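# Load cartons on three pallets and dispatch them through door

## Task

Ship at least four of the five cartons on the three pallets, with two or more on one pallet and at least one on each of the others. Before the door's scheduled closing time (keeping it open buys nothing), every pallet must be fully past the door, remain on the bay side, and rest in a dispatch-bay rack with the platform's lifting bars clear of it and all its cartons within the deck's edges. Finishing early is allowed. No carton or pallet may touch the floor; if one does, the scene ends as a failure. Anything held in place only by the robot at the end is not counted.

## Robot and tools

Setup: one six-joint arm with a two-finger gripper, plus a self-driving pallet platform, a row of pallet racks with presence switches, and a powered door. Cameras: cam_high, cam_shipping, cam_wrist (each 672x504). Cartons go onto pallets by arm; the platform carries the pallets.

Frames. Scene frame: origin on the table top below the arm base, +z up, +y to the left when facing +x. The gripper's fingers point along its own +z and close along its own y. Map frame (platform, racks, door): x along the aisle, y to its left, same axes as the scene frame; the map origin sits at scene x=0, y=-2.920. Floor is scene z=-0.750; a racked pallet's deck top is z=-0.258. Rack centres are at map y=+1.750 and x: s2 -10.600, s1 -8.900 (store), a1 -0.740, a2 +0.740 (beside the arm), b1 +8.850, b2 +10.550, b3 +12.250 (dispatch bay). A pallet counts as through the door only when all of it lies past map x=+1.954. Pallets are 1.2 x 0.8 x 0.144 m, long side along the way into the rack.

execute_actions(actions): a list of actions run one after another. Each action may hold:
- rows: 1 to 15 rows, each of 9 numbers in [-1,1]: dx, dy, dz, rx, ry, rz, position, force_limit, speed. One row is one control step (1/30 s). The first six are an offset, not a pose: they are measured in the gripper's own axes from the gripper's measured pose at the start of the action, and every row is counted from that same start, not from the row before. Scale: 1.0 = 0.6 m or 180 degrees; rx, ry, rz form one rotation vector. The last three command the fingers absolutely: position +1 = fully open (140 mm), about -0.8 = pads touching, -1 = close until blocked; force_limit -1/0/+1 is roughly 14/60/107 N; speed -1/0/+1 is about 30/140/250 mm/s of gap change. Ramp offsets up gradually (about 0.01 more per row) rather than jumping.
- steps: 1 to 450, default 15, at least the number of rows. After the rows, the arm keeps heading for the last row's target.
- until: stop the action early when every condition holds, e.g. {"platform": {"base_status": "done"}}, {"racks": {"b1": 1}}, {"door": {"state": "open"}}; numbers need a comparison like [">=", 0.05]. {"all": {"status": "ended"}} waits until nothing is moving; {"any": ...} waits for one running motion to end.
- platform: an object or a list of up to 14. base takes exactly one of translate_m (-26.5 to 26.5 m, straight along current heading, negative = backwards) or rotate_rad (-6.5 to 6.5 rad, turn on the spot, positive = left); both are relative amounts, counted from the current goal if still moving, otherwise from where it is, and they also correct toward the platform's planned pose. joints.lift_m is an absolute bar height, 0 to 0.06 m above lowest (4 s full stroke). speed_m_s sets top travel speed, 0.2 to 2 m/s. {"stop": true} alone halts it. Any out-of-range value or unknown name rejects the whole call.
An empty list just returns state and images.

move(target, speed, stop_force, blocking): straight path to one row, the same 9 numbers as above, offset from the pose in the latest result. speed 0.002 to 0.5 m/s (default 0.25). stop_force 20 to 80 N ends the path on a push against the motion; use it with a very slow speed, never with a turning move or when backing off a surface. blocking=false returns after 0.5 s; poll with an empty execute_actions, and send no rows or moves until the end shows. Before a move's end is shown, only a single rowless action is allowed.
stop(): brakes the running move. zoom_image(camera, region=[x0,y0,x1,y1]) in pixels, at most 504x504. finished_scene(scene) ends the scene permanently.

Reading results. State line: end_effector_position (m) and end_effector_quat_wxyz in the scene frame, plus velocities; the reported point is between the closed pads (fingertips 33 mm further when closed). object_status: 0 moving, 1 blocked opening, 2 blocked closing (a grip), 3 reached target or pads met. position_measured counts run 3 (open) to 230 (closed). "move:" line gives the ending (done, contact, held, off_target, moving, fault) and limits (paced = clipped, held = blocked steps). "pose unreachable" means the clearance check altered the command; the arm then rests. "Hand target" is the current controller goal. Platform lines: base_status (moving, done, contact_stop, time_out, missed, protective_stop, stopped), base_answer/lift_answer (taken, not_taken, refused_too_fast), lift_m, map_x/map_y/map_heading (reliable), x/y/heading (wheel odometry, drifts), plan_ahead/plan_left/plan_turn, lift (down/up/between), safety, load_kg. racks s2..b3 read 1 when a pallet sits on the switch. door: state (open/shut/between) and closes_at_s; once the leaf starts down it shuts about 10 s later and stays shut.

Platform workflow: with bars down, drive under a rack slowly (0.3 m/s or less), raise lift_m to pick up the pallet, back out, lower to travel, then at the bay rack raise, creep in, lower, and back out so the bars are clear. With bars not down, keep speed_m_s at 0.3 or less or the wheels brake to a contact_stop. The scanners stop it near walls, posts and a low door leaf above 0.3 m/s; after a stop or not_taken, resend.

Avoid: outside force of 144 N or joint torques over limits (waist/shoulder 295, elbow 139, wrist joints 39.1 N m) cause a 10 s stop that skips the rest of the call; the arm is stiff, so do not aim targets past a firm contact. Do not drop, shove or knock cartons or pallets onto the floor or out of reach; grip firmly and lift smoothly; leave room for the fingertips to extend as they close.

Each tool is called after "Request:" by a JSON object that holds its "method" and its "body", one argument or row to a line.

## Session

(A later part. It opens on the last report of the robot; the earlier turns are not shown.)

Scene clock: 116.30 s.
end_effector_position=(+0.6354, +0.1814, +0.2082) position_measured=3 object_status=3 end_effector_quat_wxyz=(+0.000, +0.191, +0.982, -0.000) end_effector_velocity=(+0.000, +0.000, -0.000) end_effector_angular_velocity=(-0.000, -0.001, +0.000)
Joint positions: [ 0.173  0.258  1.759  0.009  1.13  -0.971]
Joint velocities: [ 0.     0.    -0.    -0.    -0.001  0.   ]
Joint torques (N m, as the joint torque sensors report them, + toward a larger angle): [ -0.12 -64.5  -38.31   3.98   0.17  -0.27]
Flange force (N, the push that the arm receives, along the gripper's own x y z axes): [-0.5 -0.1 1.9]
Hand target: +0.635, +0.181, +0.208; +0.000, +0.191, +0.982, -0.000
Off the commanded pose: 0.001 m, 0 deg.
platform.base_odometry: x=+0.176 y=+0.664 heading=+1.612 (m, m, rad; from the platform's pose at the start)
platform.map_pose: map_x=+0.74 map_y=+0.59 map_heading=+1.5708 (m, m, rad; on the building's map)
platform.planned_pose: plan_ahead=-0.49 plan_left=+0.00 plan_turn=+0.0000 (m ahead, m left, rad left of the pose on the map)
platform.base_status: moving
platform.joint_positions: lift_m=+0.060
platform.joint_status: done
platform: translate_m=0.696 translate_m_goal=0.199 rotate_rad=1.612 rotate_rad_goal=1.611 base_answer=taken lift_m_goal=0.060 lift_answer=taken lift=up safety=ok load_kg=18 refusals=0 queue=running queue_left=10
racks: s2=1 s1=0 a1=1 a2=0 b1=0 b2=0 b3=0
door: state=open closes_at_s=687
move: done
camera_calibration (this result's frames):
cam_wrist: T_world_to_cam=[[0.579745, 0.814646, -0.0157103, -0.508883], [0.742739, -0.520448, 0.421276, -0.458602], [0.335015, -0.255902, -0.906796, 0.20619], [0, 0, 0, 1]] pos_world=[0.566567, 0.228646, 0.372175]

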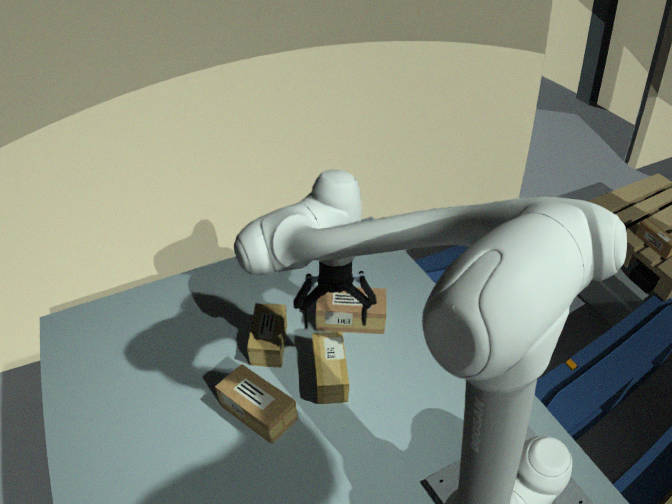

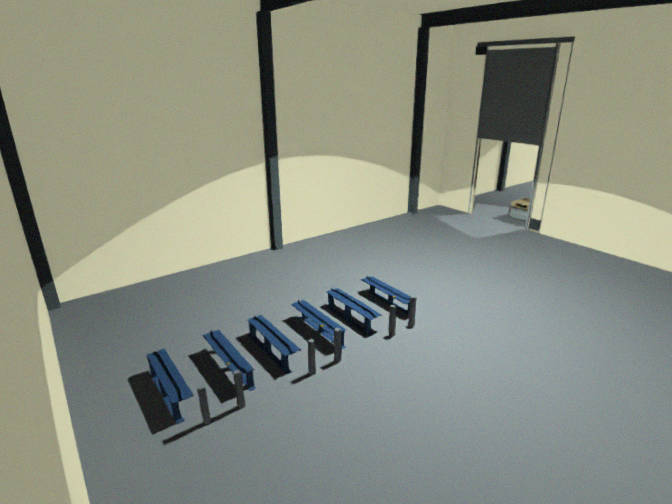

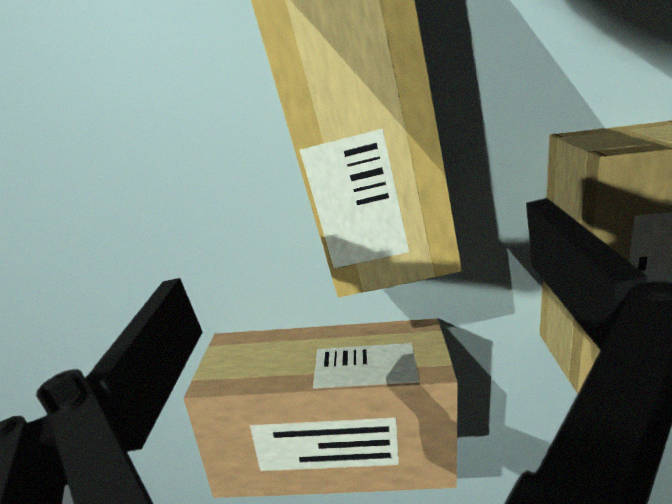

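Request:
{"method": "execute_actions", "body": {
  "actions": []
}}

Scene clock: 129.13 s.
end_effector_position=(+0.6354, +0.1815, +0.2082) position_measured=3 object_status=3 end_effector_quat_wxyz=(+0.000, +0.191, +0.982, -0.000) end_effector_velocity=(-0.000, +0.000, +0.000) end_effector_angular_velocity=(-0.000, +0.000, +0.000)
Joint positions: [ 0.173  0.258  1.759  0.009  1.13  -0.971]
Joint velocities: [ 0.    -0.001  0.    -0.     0.001  0.   ]
Joint torques (N m, as the joint torque sensors report them, + toward a larger angle): [  1.62 -63.05 -38.03   3.96   0.04  -0.19]
Flange force (N, the push that the arm receives, along the gripper's own x y z axes): [-0.5 -3.4 0.0]
Hand target: +0.635, +0.181, +0.208; +0.000, +0.191, +0.982, -0.000
Off the commanded pose: 0.001 m, 0 deg.
platform.base_odometry: x=+6.904 y=+0.452 heading=+0.039 (m, m, rad; from the platform's pose at the start)
platform.map_pose: map_x=+7.49 map_y=+0.11 map_heading=-0.0044 (m, m, rad; on the building's map)
platform.planned_pose: plan_ahead=+1.36 plan_left=+0.00 plan_turn=+0.0044 (m ahead, m left, rad left of the pose on the map)
platform.base_status: moving
platform.joint_positions: lift_m=+0.000
platform.joint_status: done
platform: translate_m=6.947 translate_m_goal=8.310 rotate_rad=0.038 rotate_rad_goal=0.038 base_answer=taken lift_m_goal=0.000 lift_answer=taken lift=down safety=ok load_kg=-49 refusals=0 queue=running queue_left=8
racks: s2=1 s1=0 a1=1 a2=0 b1=0 b2=0 b3=0
door: state=open closes_at_s=687
camera_calibration (this result's frames):
cam_wrist: T_world_to_cam=[[0.579678, 0.814694, -0.0157162, -0.508899], [0.742777, -0.520381, 0.421291, -0.458605], [0.335045, -0.255887, -0.906789, 0.206186], [0, 0, 0, 1]] pos_world=[0.566557, 0.228708, 0.372175]

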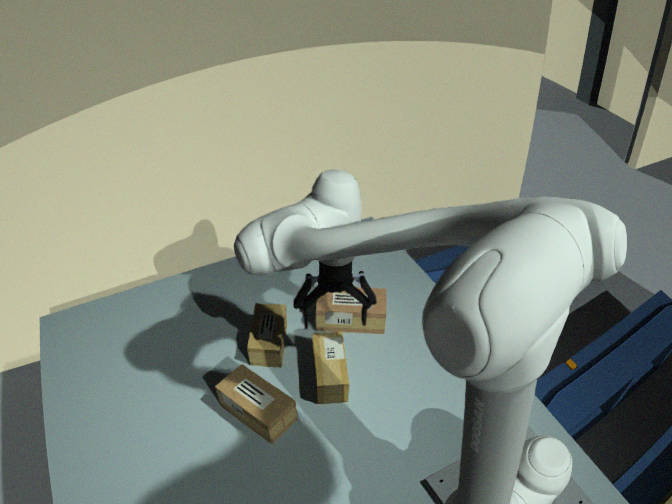

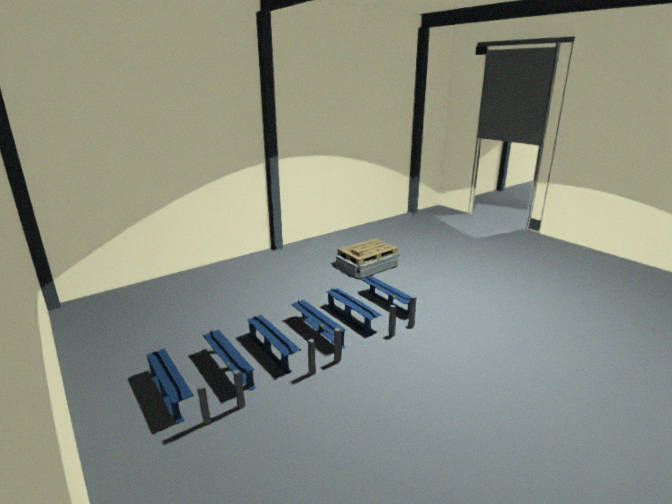

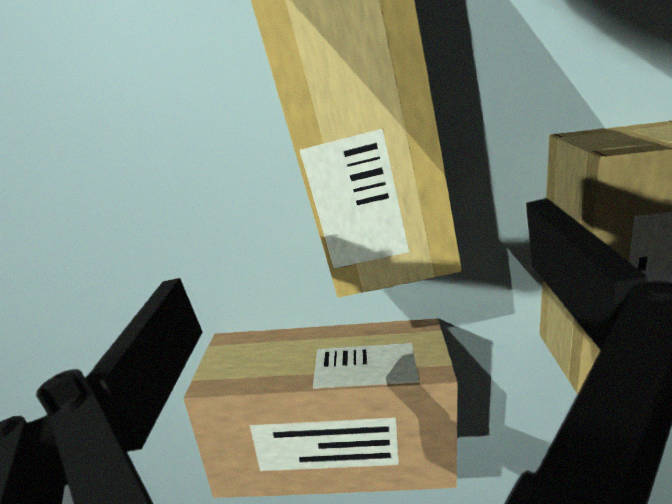

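Request:
{"method": "move", "body": {
  "target": [0.085, 0.027, 0.1, 0, 0, 0, 0.7, 0.3, 0.5],
  "speed": 0.3
}}

Scene clock: 136.17 s.
end_effector_position=(+0.5942, +0.2156, +0.1483) position_measured=41 object_status=3 end_effector_quat_wxyz=(+0.000, +0.191, +0.982, -0.000) end_effector_velocity=(-0.001, +0.000, -0.001) end_effector_angular_velocity=(-0.002, +0.001, +0.003)
Joint positions: [ 0.241  0.263  1.874  0.01   1.009 -0.905]
Joint velocities: [ 0.001  0.001  0.001 -0.002  0.001 -0.   ]
Joint torques (N m, as the joint torque sensors report them, + toward a larger angle): [  0.85 -62.59 -35.36   3.79   0.07  -0.25]
Flange force (N, the push that the arm receives, along the gripper's own x y z axes): [-2.3 -0.8 1.2]
Hand target: +0.594, +0.216, +0.148; +0.000, +0.191, +0.982, -0.000
Off the commanded pose: 0.000 m, 0 deg.
platform.base_odometry: x=+8.289 y=+0.506 heading=+1.613 (m, m, rad; from the platform's pose at the start)
platform.map_pose: map_x=+8.85 map_y=+0.10 map_heading=+1.5708 (m, m, rad; on the building's map)
platform.planned_pose: plan_ahead=+0.00 plan_left=+0.00 plan_turn=+0.0000 (m ahead, m left, rad left of the pose on the map)
platform.base_status: done
platform.joint_positions: lift_m=+0.059
platform.joint_status: moving
platform: translate_m=8.300 translate_m_goal=8.300 rotate_rad=1.613 rotate_rad_goal=1.614 base_answer=taken lift_m_goal=0.060 lift_answer=taken lift=up safety=ok load_kg=21 refusals=0 queue=running queue_left=7
racks: s2=1 s1=0 a1=1 a2=0 b1=0 b2=0 b3=0
door: state=open closes_at_s=687
move: done
camera_calibration (this result's frames):
cam_wrist: T_world_to_cam=[[0.579795, 0.814614, -0.0155511, -0.51381], [0.742692, -0.520564, 0.421216, -0.384925], [0.335033, -0.255769, -0.906827, 0.174312], [0, 0, 0, 1]] pos_world=[0.525385, 0.262762, 0.312217]

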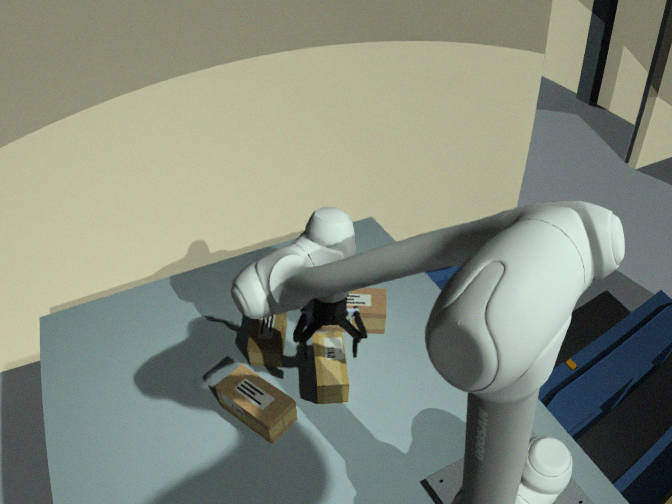

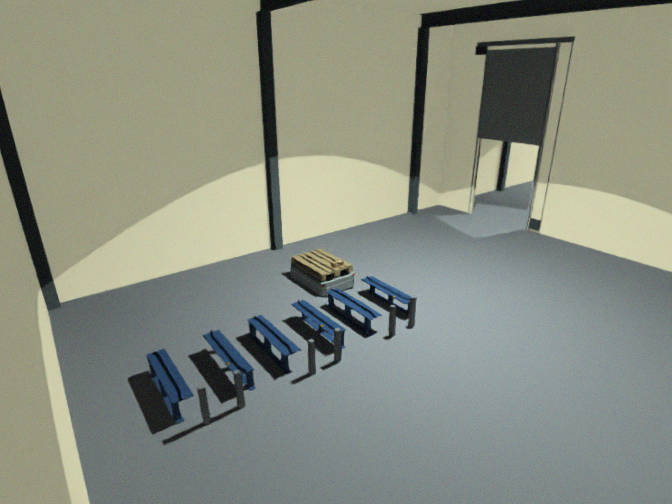

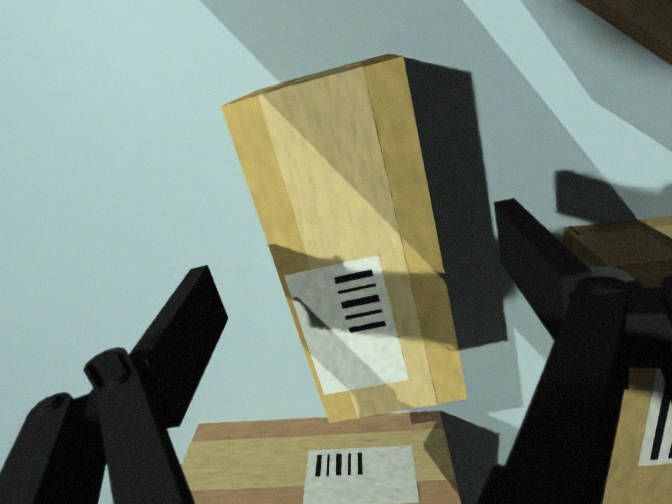

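Request:
{"method": "move", "body": {
  "target": [0, 0, 0.159, 0, 0, 0, 0.7, 0.3, 0.5],
  "speed": 0.2
}}

Request:
{"method": "execute_actions", "body": {
  "actions": [
    {"rows": [[0,0,0,0,0,0,-1,0.3,0.3]], "steps": 18}
  ]
}}

Scene clock: 139.33 s.
end_effector_position=(+0.5942, +0.2155, +0.0530) position_measured=41 object_status=3 end_effector_quat_wxyz=(+0.000, +0.191, +0.982, -0.000) end_effector_velocity=(+0.000, -0.001, +0.000) end_effector_angular_velocity=(-0.000, +0.000, -0.001)
Joint positions: [ 0.242  0.362  1.948  0.012  0.836 -0.906]
Joint velocities: [-0.001 -0.    -0.    -0.     0.     0.   ]
Joint torques (N m, as the joint torque sensors report them, + toward a larger angle): [  0.16 -66.79 -31.43   3.35  -0.03  -0.3 ]
Flange force (N, the push that the arm receives, along the gripper's own x y z axes): [0.2 -2.0 -0.5]
Hand target: +0.594, +0.215, +0.053; +0.000, +0.191, +0.982, -0.000
Off the commanded pose: 0.000 m, 0 deg.
platform.base_odometry: x=+8.258 y=+1.279 heading=+1.612 (m, m, rad; from the platform's pose at the start)
platform.map_pose: map_x=+8.85 map_y=+0.89 map_heading=+1.5708 (m, m, rad; on the building's map)
platform.planned_pose: plan_ahead=+0.86 plan_left=+0.00 plan_turn=+0.0000 (m ahead, m left, rad left of the pose on the map)
platform.base_status: moving
platform.joint_positions: lift_m=+0.060
platform.joint_status: done
platform: translate_m=9.083 translate_m_goal=9.950 rotate_rad=1.612 rotate_rad_goal=1.610 base_answer=taken lift_m_goal=0.060 lift_answer=taken lift=up safety=ok load_kg=19 refusals=0 queue=running queue_left=6
racks: s2=1 s1=0 a1=1 a2=0 b1=0 b2=0 b3=0
door: state=open closes_at_s=687
move: done
camera_calibration (this result's frames):
cam_wrist: T_world_to_cam=[[0.579834, 0.814587, -0.0155163, -0.515276], [0.742648, -0.520603, 0.421244, -0.344817], [0.335062, -0.255775, -0.906815, 0.087871], [0, 0, 0, 1]] pos_world=[0.52541, 0.2627, 0.216939]

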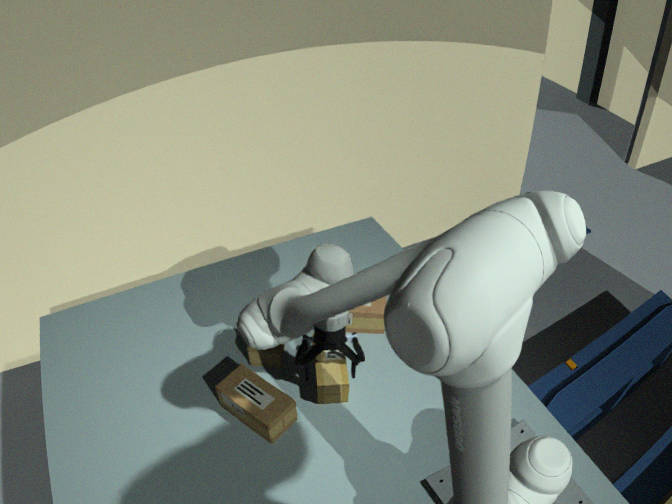

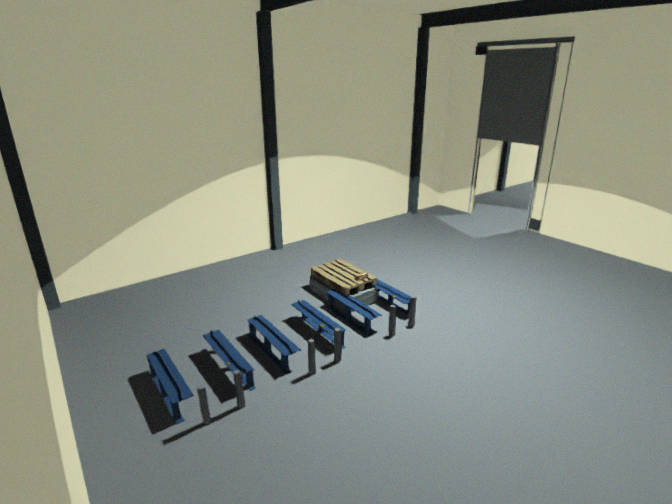

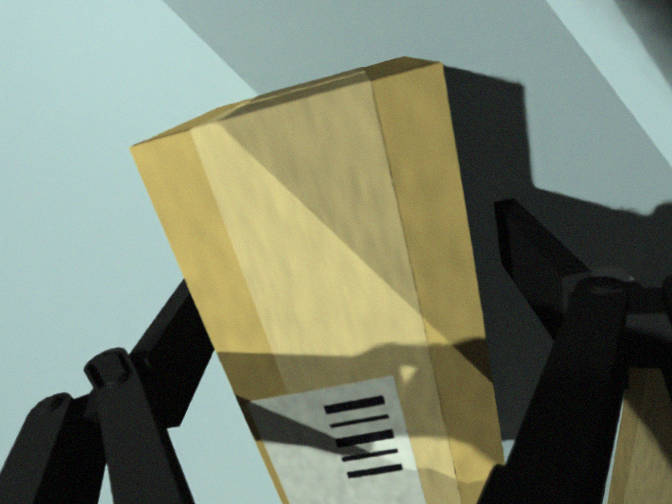

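Scene clock: 139.93 s.
end_effector_position=(+0.5942, +0.2155, +0.0530) position_measured=106 object_status=2 end_effector_quat_wxyz=(+0.000, +0.191, +0.982, -0.000) end_effector_velocity=(+0.000, +0.000, +0.001) end_effector_angular_velocity=(+0.000, -0.001, +0.000)
Joint positions: [ 0.242  0.362  1.948  0.012  0.836 -0.906]
Joint velocities: [-0.    -0.001  0.     0.    -0.    -0.   ]
Joint torques (N m, as the joint torque sensors report them, + toward a larger angle): [  0.51 -58.24 -26.76   3.38  -0.13  -0.25]
Flange force (N, the push that the arm receives, along the gripper's own x y z axes): [1.1 -3.5 -13.3]
Hand target: +0.594, +0.215, +0.053; +0.000, +0.191, +0.982, -0.000
Off the commanded pose: 0.000 m, 0 deg.
platform.base_odometry: x=+8.250 y=+1.459 heading=+1.612 (m, m, rad; from the platform's pose at the start)
platform.map_pose: map_x=+8.85 map_y=+1.07 map_heading=+1.5708 (m, m, rad; on the building's map)
platform.planned_pose: plan_ahead=+0.68 plan_left=+0.00 plan_turn=+0.0000 (m ahead, m left, rad left of the pose on the map)
platform.base_status: moving
platform.joint_positions: lift_m=+0.060
platform.joint_status: done
platform: translate_m=9.263 translate_m_goal=9.950 rotate_rad=1.612 rotate_rad_goal=1.611 base_answer=taken lift_m_goal=0.060 lift_answer=taken lift=up safety=ok load_kg=19 refusals=0 queue=running queue_left=6
racks: s2=1 s1=0 a1=1 a2=0 b1=0 b2=0 b3=0
door: state=open closes_at_s=687
camera_calibration (this result's frames):
cam_wrist: T_world_to_cam=[[0.579827, 0.814592, -0.0155041, -0.515281], [0.742647, -0.520599, 0.421251, -0.344816], [0.335077, -0.255767, -0.906811, 0.0878609], [0, 0, 0, 1]] pos_world=[0.52541, 0.262705, 0.216939]

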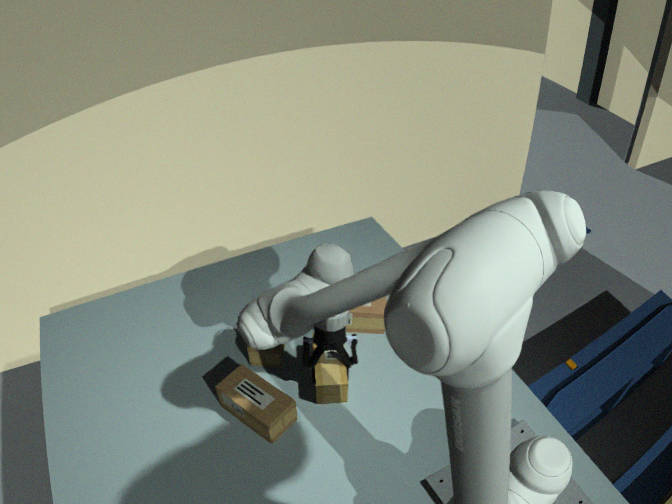

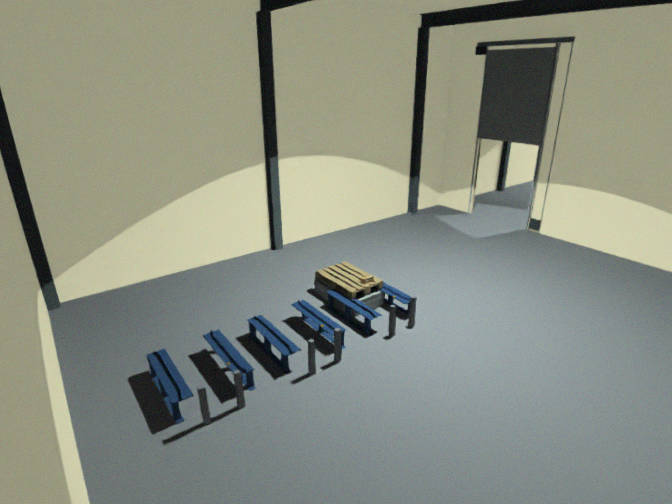

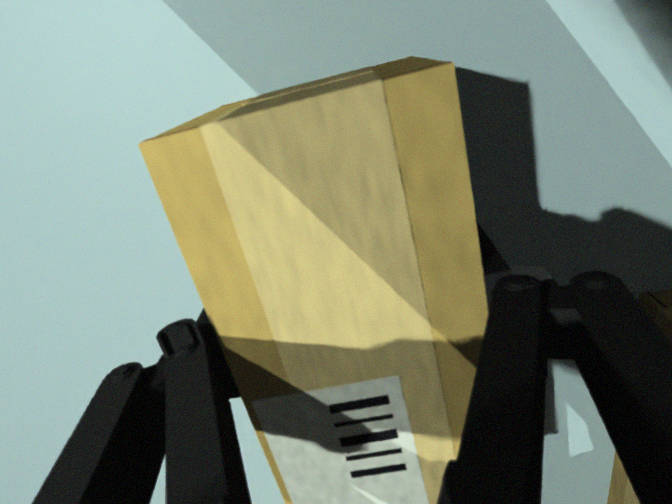

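Request:
{"method": "move", "body": {
  "target": [0, 0, -0.25, 0, 0, 0, -1, 0.3, 0.3],
  "speed": 0.3
}}

Request:
{"method": "move", "body": {
  "target": [-0.131, -0.964, 0, 0, 0, 0.267, -1, 0.3, 0.3],
  "speed": 0.4
}}

Request:
{"method": "move", "body": {
  "target": [-0.084, -0.988, 0.05, 0, 0, 0.333, -1, 0.3, 0.3],
  "speed": 0.4
}}

Scene clock: 144.47 s.
end_effector_position=(+0.5942, +0.2156, +0.2030) position_measured=106 object_status=2 end_effector_quat_wxyz=(+0.000, +0.191, +0.982, -0.000) end_effector_velocity=(+0.001, -0.001, +0.001) end_effector_angular_velocity=(-0.000, -0.002, -0.001)
Joint positions: [ 0.24   0.218  1.82   0.01   1.108 -0.904]
Joint velocities: [-0.001 -0.001 -0.001 -0.001 -0.    -0.   ]
Joint torques (N m, as the joint torque sensors report them, + toward a larger angle): [  0.28 -59.79 -39.29   3.89  -0.08  -0.33]
Flange force (N, the push that the arm receives, along the gripper's own x y z axes): [1.0 -3.0 2.5]
Hand target: +0.594, +0.216, +0.203; +0.000, +0.191, +0.982, -0.000
Off the commanded pose: 0.000 m, 0 deg.
platform.base_odometry: x=+8.221 y=+2.155 heading=+1.614 (m, m, rad; from the platform's pose at the start)
platform.map_pose: map_x=+8.84 map_y=+1.75 map_heading=+1.5708 (m, m, rad; on the building's map)
platform.planned_pose: plan_ahead=+0.00 plan_left=-0.01 plan_turn=+0.0000 (m ahead, m left, rad left of the pose on the map)
platform.base_status: done
platform.joint_positions: lift_m=+0.034
platform.joint_status: moving
platform: translate_m=9.950 translate_m_goal=9.950 rotate_rad=1.614 rotate_rad_goal=1.613 base_answer=taken lift_m_goal=0.025 lift_answer=taken lift=between safety=ok load_kg=-35 refusals=0 queue=running queue_left=5
racks: s2=1 s1=0 a1=1 a2=0 b1=1 b2=0 b3=0
door: state=open closes_at_s=687
move: done
camera_calibration (this result's frames):
cam_wrist: T_world_to_cam=[[0.579768, 0.814636, -0.0153811, -0.513005], [0.74261, -0.520552, 0.421373, -0.407928], [0.335259, -0.255721, -0.906757, 0.223763], [0, 0, 0, 1]] pos_world=[0.525337, 0.262785, 0.366898]

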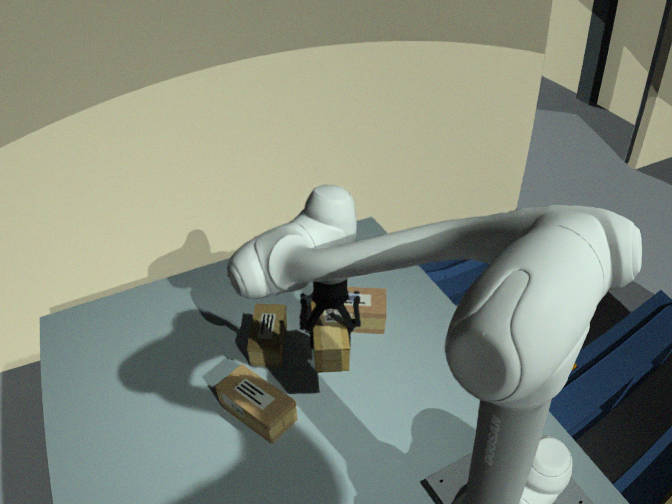

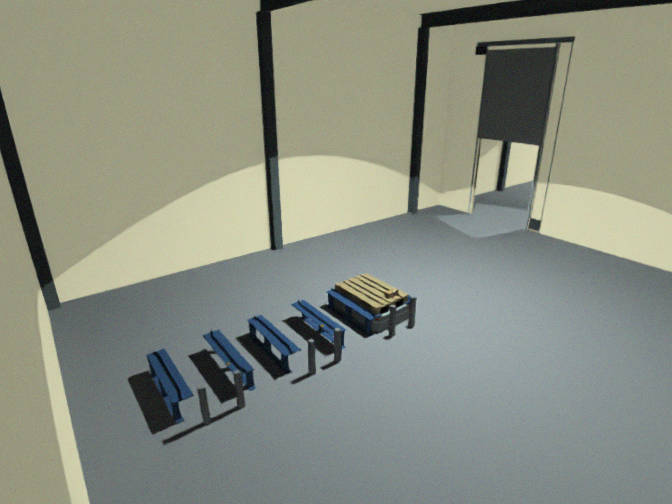

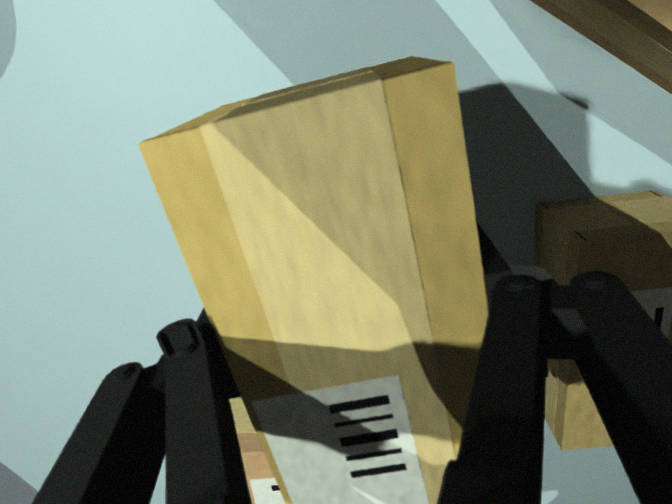

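Scene clock: 146.40 s.
end_effector_position=(+0.4501, -0.3493, +0.2033) position_measured=106 object_status=2 end_effector_quat_wxyz=(+0.001, +0.574, +0.819, -0.000) end_effector_velocity=(-0.000, -0.000, +0.000) end_effector_angular_velocity=(+0.001, -0.001, -0.002)
Joint positions: [-0.767  0.131  1.932  0.001  1.088 -1.069]
Joint velocities: [-0.001 -0.    -0.     0.001  0.     0.   ]
Joint torques (N m, as the joint torque sensors report them, + toward a larger angle): [  0.87 -51.07 -39.31   3.79   0.04  -0.13]
Flange force (N, the push that the arm receives, along the gripper's own x y z axes): [0.1 -2.8 4.1]
Hand target: +0.450, -0.349, +0.203; +0.001, +0.574, +0.819, -0.000
Off the commanded pose: 0.001 m, 0 deg.
platform.base_odometry: x=+8.232 y=+1.932 heading=+1.619 (m, m, rad; from the platform's pose at the start)
platform.map_pose: map_x=+8.85 map_y=+1.52 map_heading=+1.5752 (m, m, rad; on the building's map)
platform.planned_pose: plan_ahead=-1.42 plan_left=+0.01 plan_turn=-0.0043 (m ahead, m left, rad left of the pose on the map)
platform.base_status: moving
platform.joint_positions: lift_m=+0.009
platform.joint_status: moving
platform: translate_m=9.717 translate_m_goal=8.301 rotate_rad=1.619 rotate_rad_goal=1.618 base_answer=taken lift_m_goal=0.000 lift_answer=taken lift=between safety=ok load_kg=-35 refusals=0 queue=running queue_left=4
racks: s2=1 s1=0 a1=1 a2=0 b1=1 b2=0 b3=0
door: state=open closes_at_s=687
move: done
camera_calibration (this result's frames):
cam_wrist: T_world_to_cam=[[0.993458, 0.113239, -0.0147435, -0.400615], [0.108868, -0.90021, 0.421628, -0.442525], [0.0344726, -0.420475, -0.906649, 0.205763], [0, 0, 0, 1]] pos_world=[0.439078, -0.266482, 0.367229]

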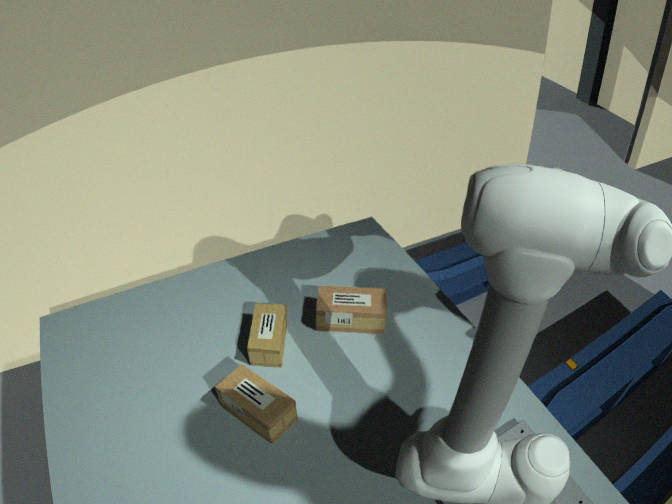

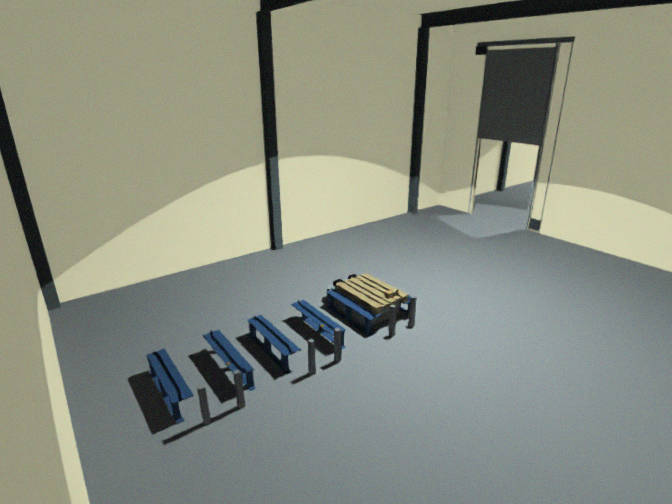

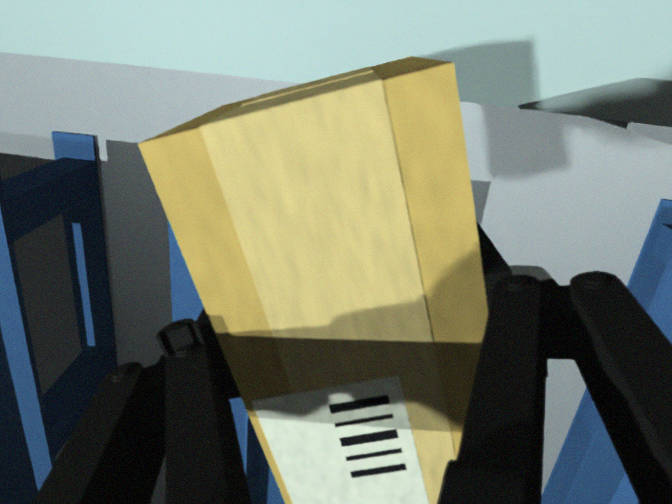

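Scene clock: 148.33 s.
end_effector_position=(-0.0894, -0.5982, +0.1735) position_measured=106 object_status=2 end_effector_quat_wxyz=(+0.001, +0.906, +0.422, -0.000) end_effector_velocity=(+0.000, -0.000, -0.001) end_effector_angular_velocity=(+0.001, -0.000, +0.001)
Joint positions: [-1.816  0.203  1.901 -0.009  1.042 -1.066]
Joint velocities: [ 0.001  0.001 -0.001  0.    -0.    -0.   ]
Joint torques (N m, as the joint torque sensors report them, + toward a larger angle): [  2.22 -57.74 -38.06   3.84   0.04  -0.22]
Flange force (N, the push that the arm receives, along the gripper's own x y z axes): [0.1 -3.2 3.7]
Hand target: -0.089, -0.598, +0.173; +0.001, +0.906, +0.422, -0.000
Off the commanded pose: 0.001 m, 0 deg.
platform.base_odometry: x=+8.258 y=+1.353 heading=+1.614 (m, m, rad; from the platform's pose at the start)
platform.map_pose: map_x=+8.85 map_y=+0.94 map_heading=+1.5708 (m, m, rad; on the building's map)
platform.planned_pose: plan_ahead=-0.84 plan_left=+0.00 plan_turn=+0.0000 (m ahead, m left, rad left of the pose on the map)
platform.base_status: moving
platform.joint_positions: lift_m=+0.000
platform.joint_status: done
platform: translate_m=9.137 translate_m_goal=8.301 rotate_rad=1.614 rotate_rad_goal=1.612 base_answer=taken lift_m_goal=0.000 lift_answer=taken lift=down safety=ok load_kg=-49 refusals=0 queue=running queue_left=4
racks: s2=1 s1=0 a1=1 a2=0 b1=1 b2=0 b3=0
door: state=open closes_at_s=687
move: done
camera_calibration (this result's frames):
cam_wrist: T_world_to_cam=[[0.595644, -0.803125, -0.0140899, -0.420708], [-0.72495, -0.545053, 0.421147, -0.457314], [-0.345914, -0.240639, -0.906883, 0.166244], [0, 0, 0, 1]] pos_world=[-0.0234313, -0.547137, 0.337433]

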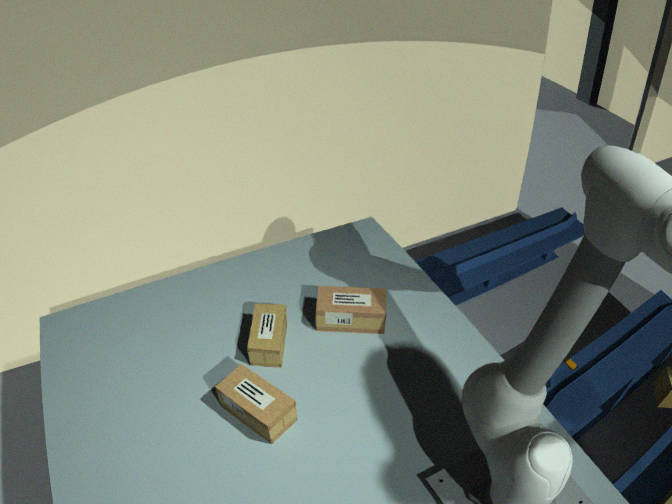

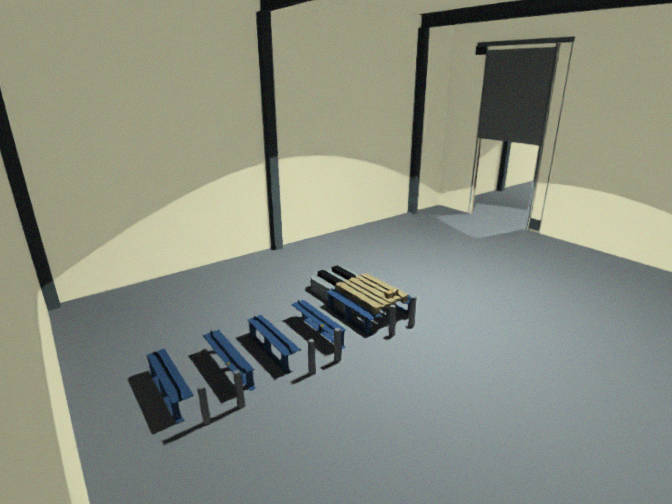

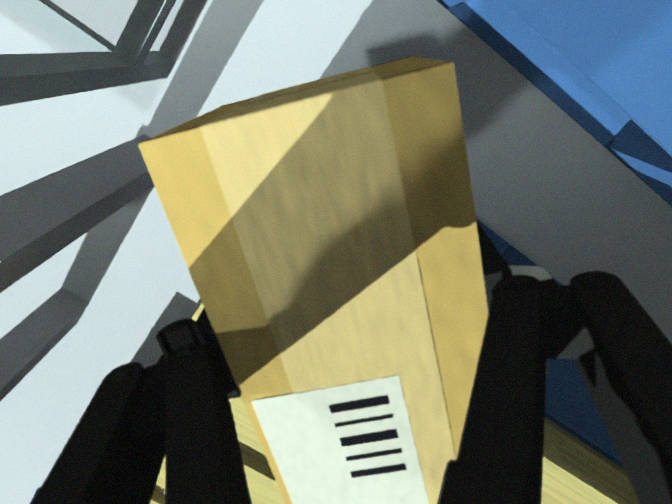

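Request:
{"method": "move", "body": {
  "target": [-0.907, -0.35, 0.539, 0, 0, 0.278, -1, 0.3, 0.3],
  "speed": 0.4
}}

Request:
{"method": "move", "body": {
  "target": [0, 0, 0.062, 0, 0, 0, -1, 0.3, 0.3],
  "speed": 0.1
}}

Request:
{"method": "move", "body": {
  "target": [0, 0, 0.07, 0, 0, 0, -1, 0.3, 0.3],
  "speed": 0.012,
  "stop_force": 20
}}

Scene clock: 153.43 s.
end_effector_position=(-0.6003, -0.8805, -0.1490) position_measured=106 object_status=2 end_effector_quat_wxyz=(+0.001, +1.000, -0.001, +0.000) end_effector_velocity=(+0.001, -0.001, +0.001) end_effector_angular_velocity=(-0.001, +0.000, -0.000)
Joint positions: [-2.247  1.15   0.888 -0.011  1.105 -0.624]
Joint velocities: [ 0.001 -0.001 -0.001  0.     0.     0.001]
Joint torques (N m, as the joint torque sensors report them, + toward a larger angle): [   2.58 -134.9   -38.74    3.68   -0.08   -0.23]
Flange force (N, the push that the arm receives, along the gripper's own x y z axes): [0.0 0.0 2.8]
Hand target: -0.600, -0.880, -0.149; +0.001, +1.000, -0.001, +0.000
Off the commanded pose: 0.001 m, 0 deg.
platform.base_odometry: x=+8.294 y=+0.507 heading=+0.845 (m, m, rad; from the platform's pose at the start)
platform.map_pose: map_x=+8.85 map_y=+0.10 map_heading=+0.7854 (m, m, rad; on the building's map)
platform.planned_pose: plan_ahead=+0.00 plan_left=+0.00 plan_turn=-0.7854 (m ahead, m left, rad left of the pose on the map)
platform.base_status: moving
platform.joint_positions: lift_m=+0.000
platform.joint_status: done
platform: translate_m=8.301 translate_m_goal=8.301 rotate_rad=0.828 rotate_rad_goal=0.042 base_answer=taken lift_m_goal=0.000 lift_answer=taken lift=down safety=ok load_kg=-49 refusals=0 queue=running queue_left=3
racks: s2=1 s1=0 a1=1 a2=0 b1=1 b2=0 b3=0
door: state=open closes_at_s=687
move: done
camera_calibration (this result's frames):
cam_wrist: T_world_to_cam=[[-0.233033, -0.972368, -0.0140111, -0.99416], [-0.88377, 0.205745, 0.420261, -0.280118], [-0.405765, 0.110317, -0.907295, -0.0978913], [0, 0, 0, 1]] pos_world=[-0.518954, -0.898257, 0.0149771]

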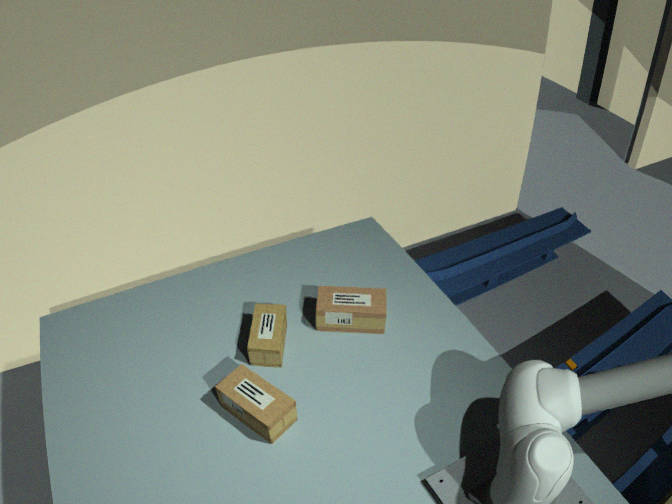

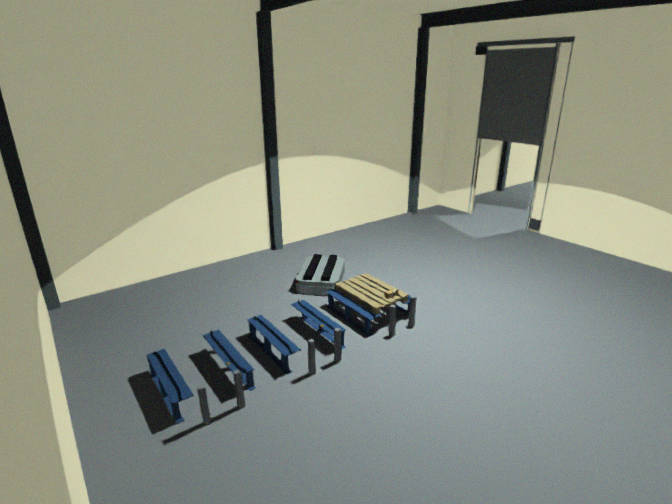

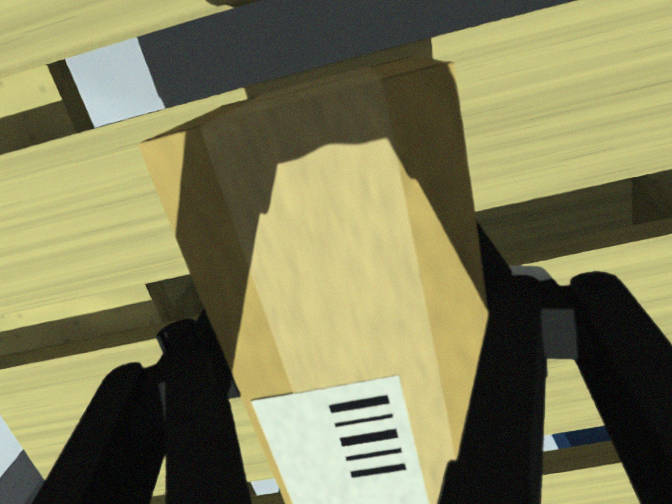

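Scene clock: 154.17 s.
end_effector_position=(-0.6003, -0.8806, -0.1863) position_measured=106 object_status=2 end_effector_quat_wxyz=(+0.001, +1.000, -0.001, +0.000) end_effector_velocity=(+0.000, -0.000, -0.001) end_effector_angular_velocity=(-0.001, -0.000, +0.000)
Joint positions: [-2.247  1.186  0.886 -0.011  1.071 -0.624]
Joint velocities: [-0.     0.001  0.     0.001 -0.001 -0.001]
Joint torques (N m, as the joint torque sensors report them, + toward a larger angle): [   2.53 -133.99  -37.77    4.02   -0.04   -0.23]
Flange force (N, the push that the arm receives, along the gripper's own x y z axes): [-0.1 -1.8 2.6]
Hand target: -0.600, -0.881, -0.186; +0.001, +1.000, -0.001, +0.000
Off the commanded pose: 0.000 m, 0 deg.
platform.base_odometry: x=+8.294 y=+0.507 heading=+0.478 (m, m, rad; from the platform's pose at the start)
platform.map_pose: map_x=+8.85 map_y=+0.10 map_heading=+0.4189 (m, m, rad; on the building's map)
platform.planned_pose: plan_ahead=+0.00 plan_left=+0.00 plan_turn=-0.4188 (m ahead, m left, rad left of the pose on the map)
platform.base_status: moving
platform.joint_positions: lift_m=+0.000
platform.joint_status: done
platform: translate_m=8.301 translate_m_goal=8.301 rotate_rad=0.461 rotate_rad_goal=0.042 base_answer=taken lift_m_goal=0.000 lift_answer=taken lift=down safety=ok load_kg=-49 refusals=0 queue=running queue_left=3
racks: s2=1 s1=0 a1=1 a2=0 b1=1 b2=0 b3=0
door: state=open closes_at_s=687
move: done
camera_calibration (this result's frames):
cam_wrist: T_world_to_cam=[[-0.23301, -0.972373, -0.014012, -0.994752], [-0.883754, 0.205718, 0.420309, -0.264496], [-0.405814, 0.110319, -0.907273, -0.131684], [0, 0, 0, 1]] pos_world=[-0.518976, -0.898332, -0.0222419]

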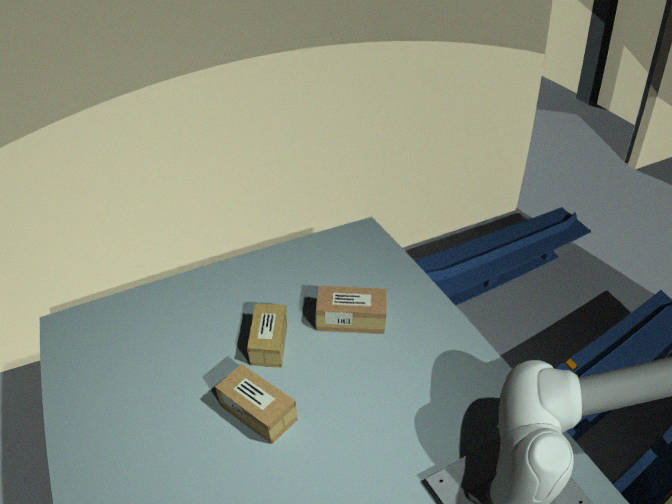

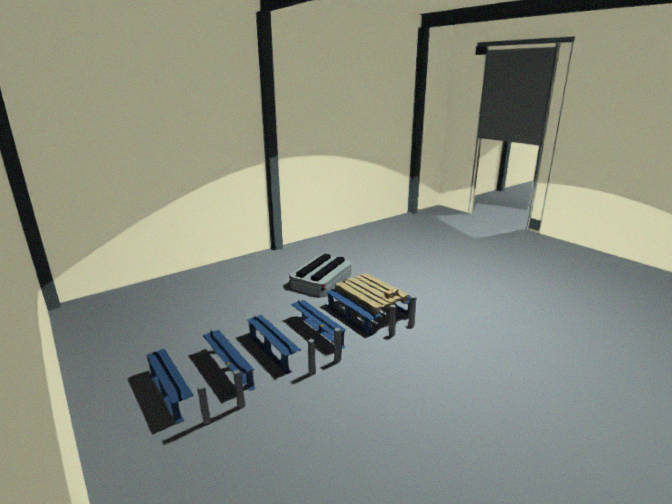

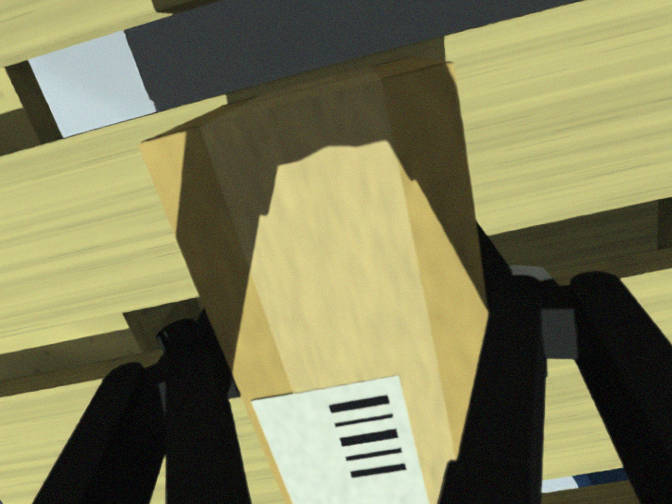

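Scene clock: 155.97 s.
end_effector_position=(-0.6005, -0.8807, -0.2037) position_measured=106 object_status=2 end_effector_quat_wxyz=(+0.001, +1.000, -0.001, -0.000) end_effector_velocity=(+0.001, -0.000, +0.001) end_effector_angular_velocity=(+0.001, -0.000, +0.002)
Joint positions: [-2.247  1.203  0.882 -0.011  1.056 -0.624]
Joint velocities: [ 0.001 -0.001  0.001 -0.001  0.001 -0.   ]
Joint torques (N m, as the joint torque sensors report them, + toward a larger angle): [  1.31 -97.93 -25.35   4.17  -3.53  -0.62]
Flange force (N, the push that the arm receives, along the gripper's own x y z axes): [7.6 -10.0 -37.0]
Hand target: -0.600, -0.881, -0.203; +0.001, +1.000, -0.001, -0.000
Off the commanded pose: 0.025 m, 0 deg.
platform.base_odometry: x=+8.224 y=+0.504 heading=+0.045 (m, m, rad; from the platform's pose at the start)
platform.map_pose: map_x=+8.78 map_y=+0.10 map_heading=+0.0000 (m, m, rad; on the building's map)
platform.planned_pose: plan_ahead=-9.52 plan_left=+0.00 plan_turn=+0.0000 (m ahead, m left, rad left of the pose on the map)
platform.base_status: moving
platform.joint_positions: lift_m=+0.000
platform.joint_status: done
platform: translate_m=8.223 translate_m_goal=-1.289 rotate_rad=0.045 rotate_rad_goal=0.046 base_answer=taken lift_m_goal=0.000 lift_answer=taken lift=down safety=ok load_kg=-49 refusals=0 queue=running queue_left=2
racks: s2=1 s1=0 a1=1 a2=0 b1=1 b2=0 b3=0
door: state=open closes_at_s=687
move: contact
camera_calibration (this result's frames):
cam_wrist: T_world_to_cam=[[-0.233023, -0.972374, -0.0137557, -0.995131], [-0.88366, 0.205815, 0.420459, -0.257057], [-0.406012, 0.110132, -0.907207, -0.147816], [0, 0, 0, 1]] pos_world=[-0.519054, -0.898454, -0.039707]

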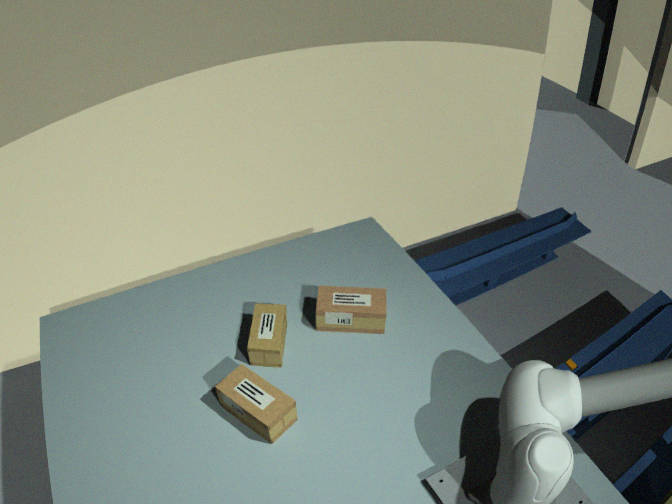

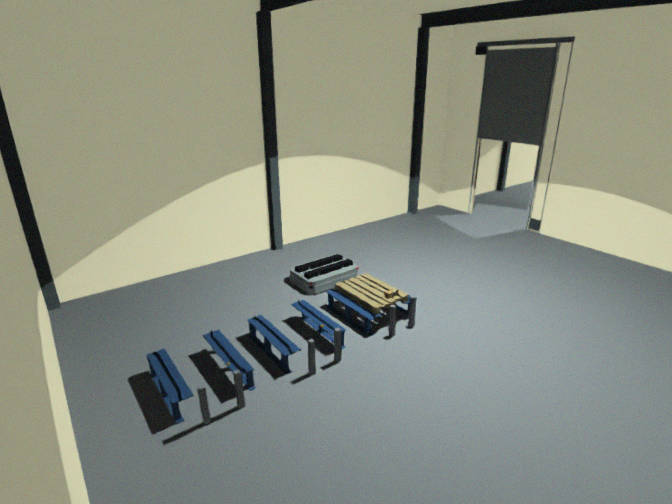

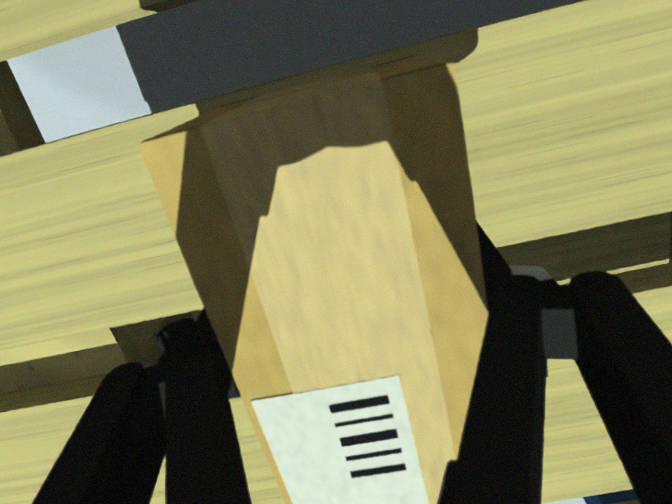

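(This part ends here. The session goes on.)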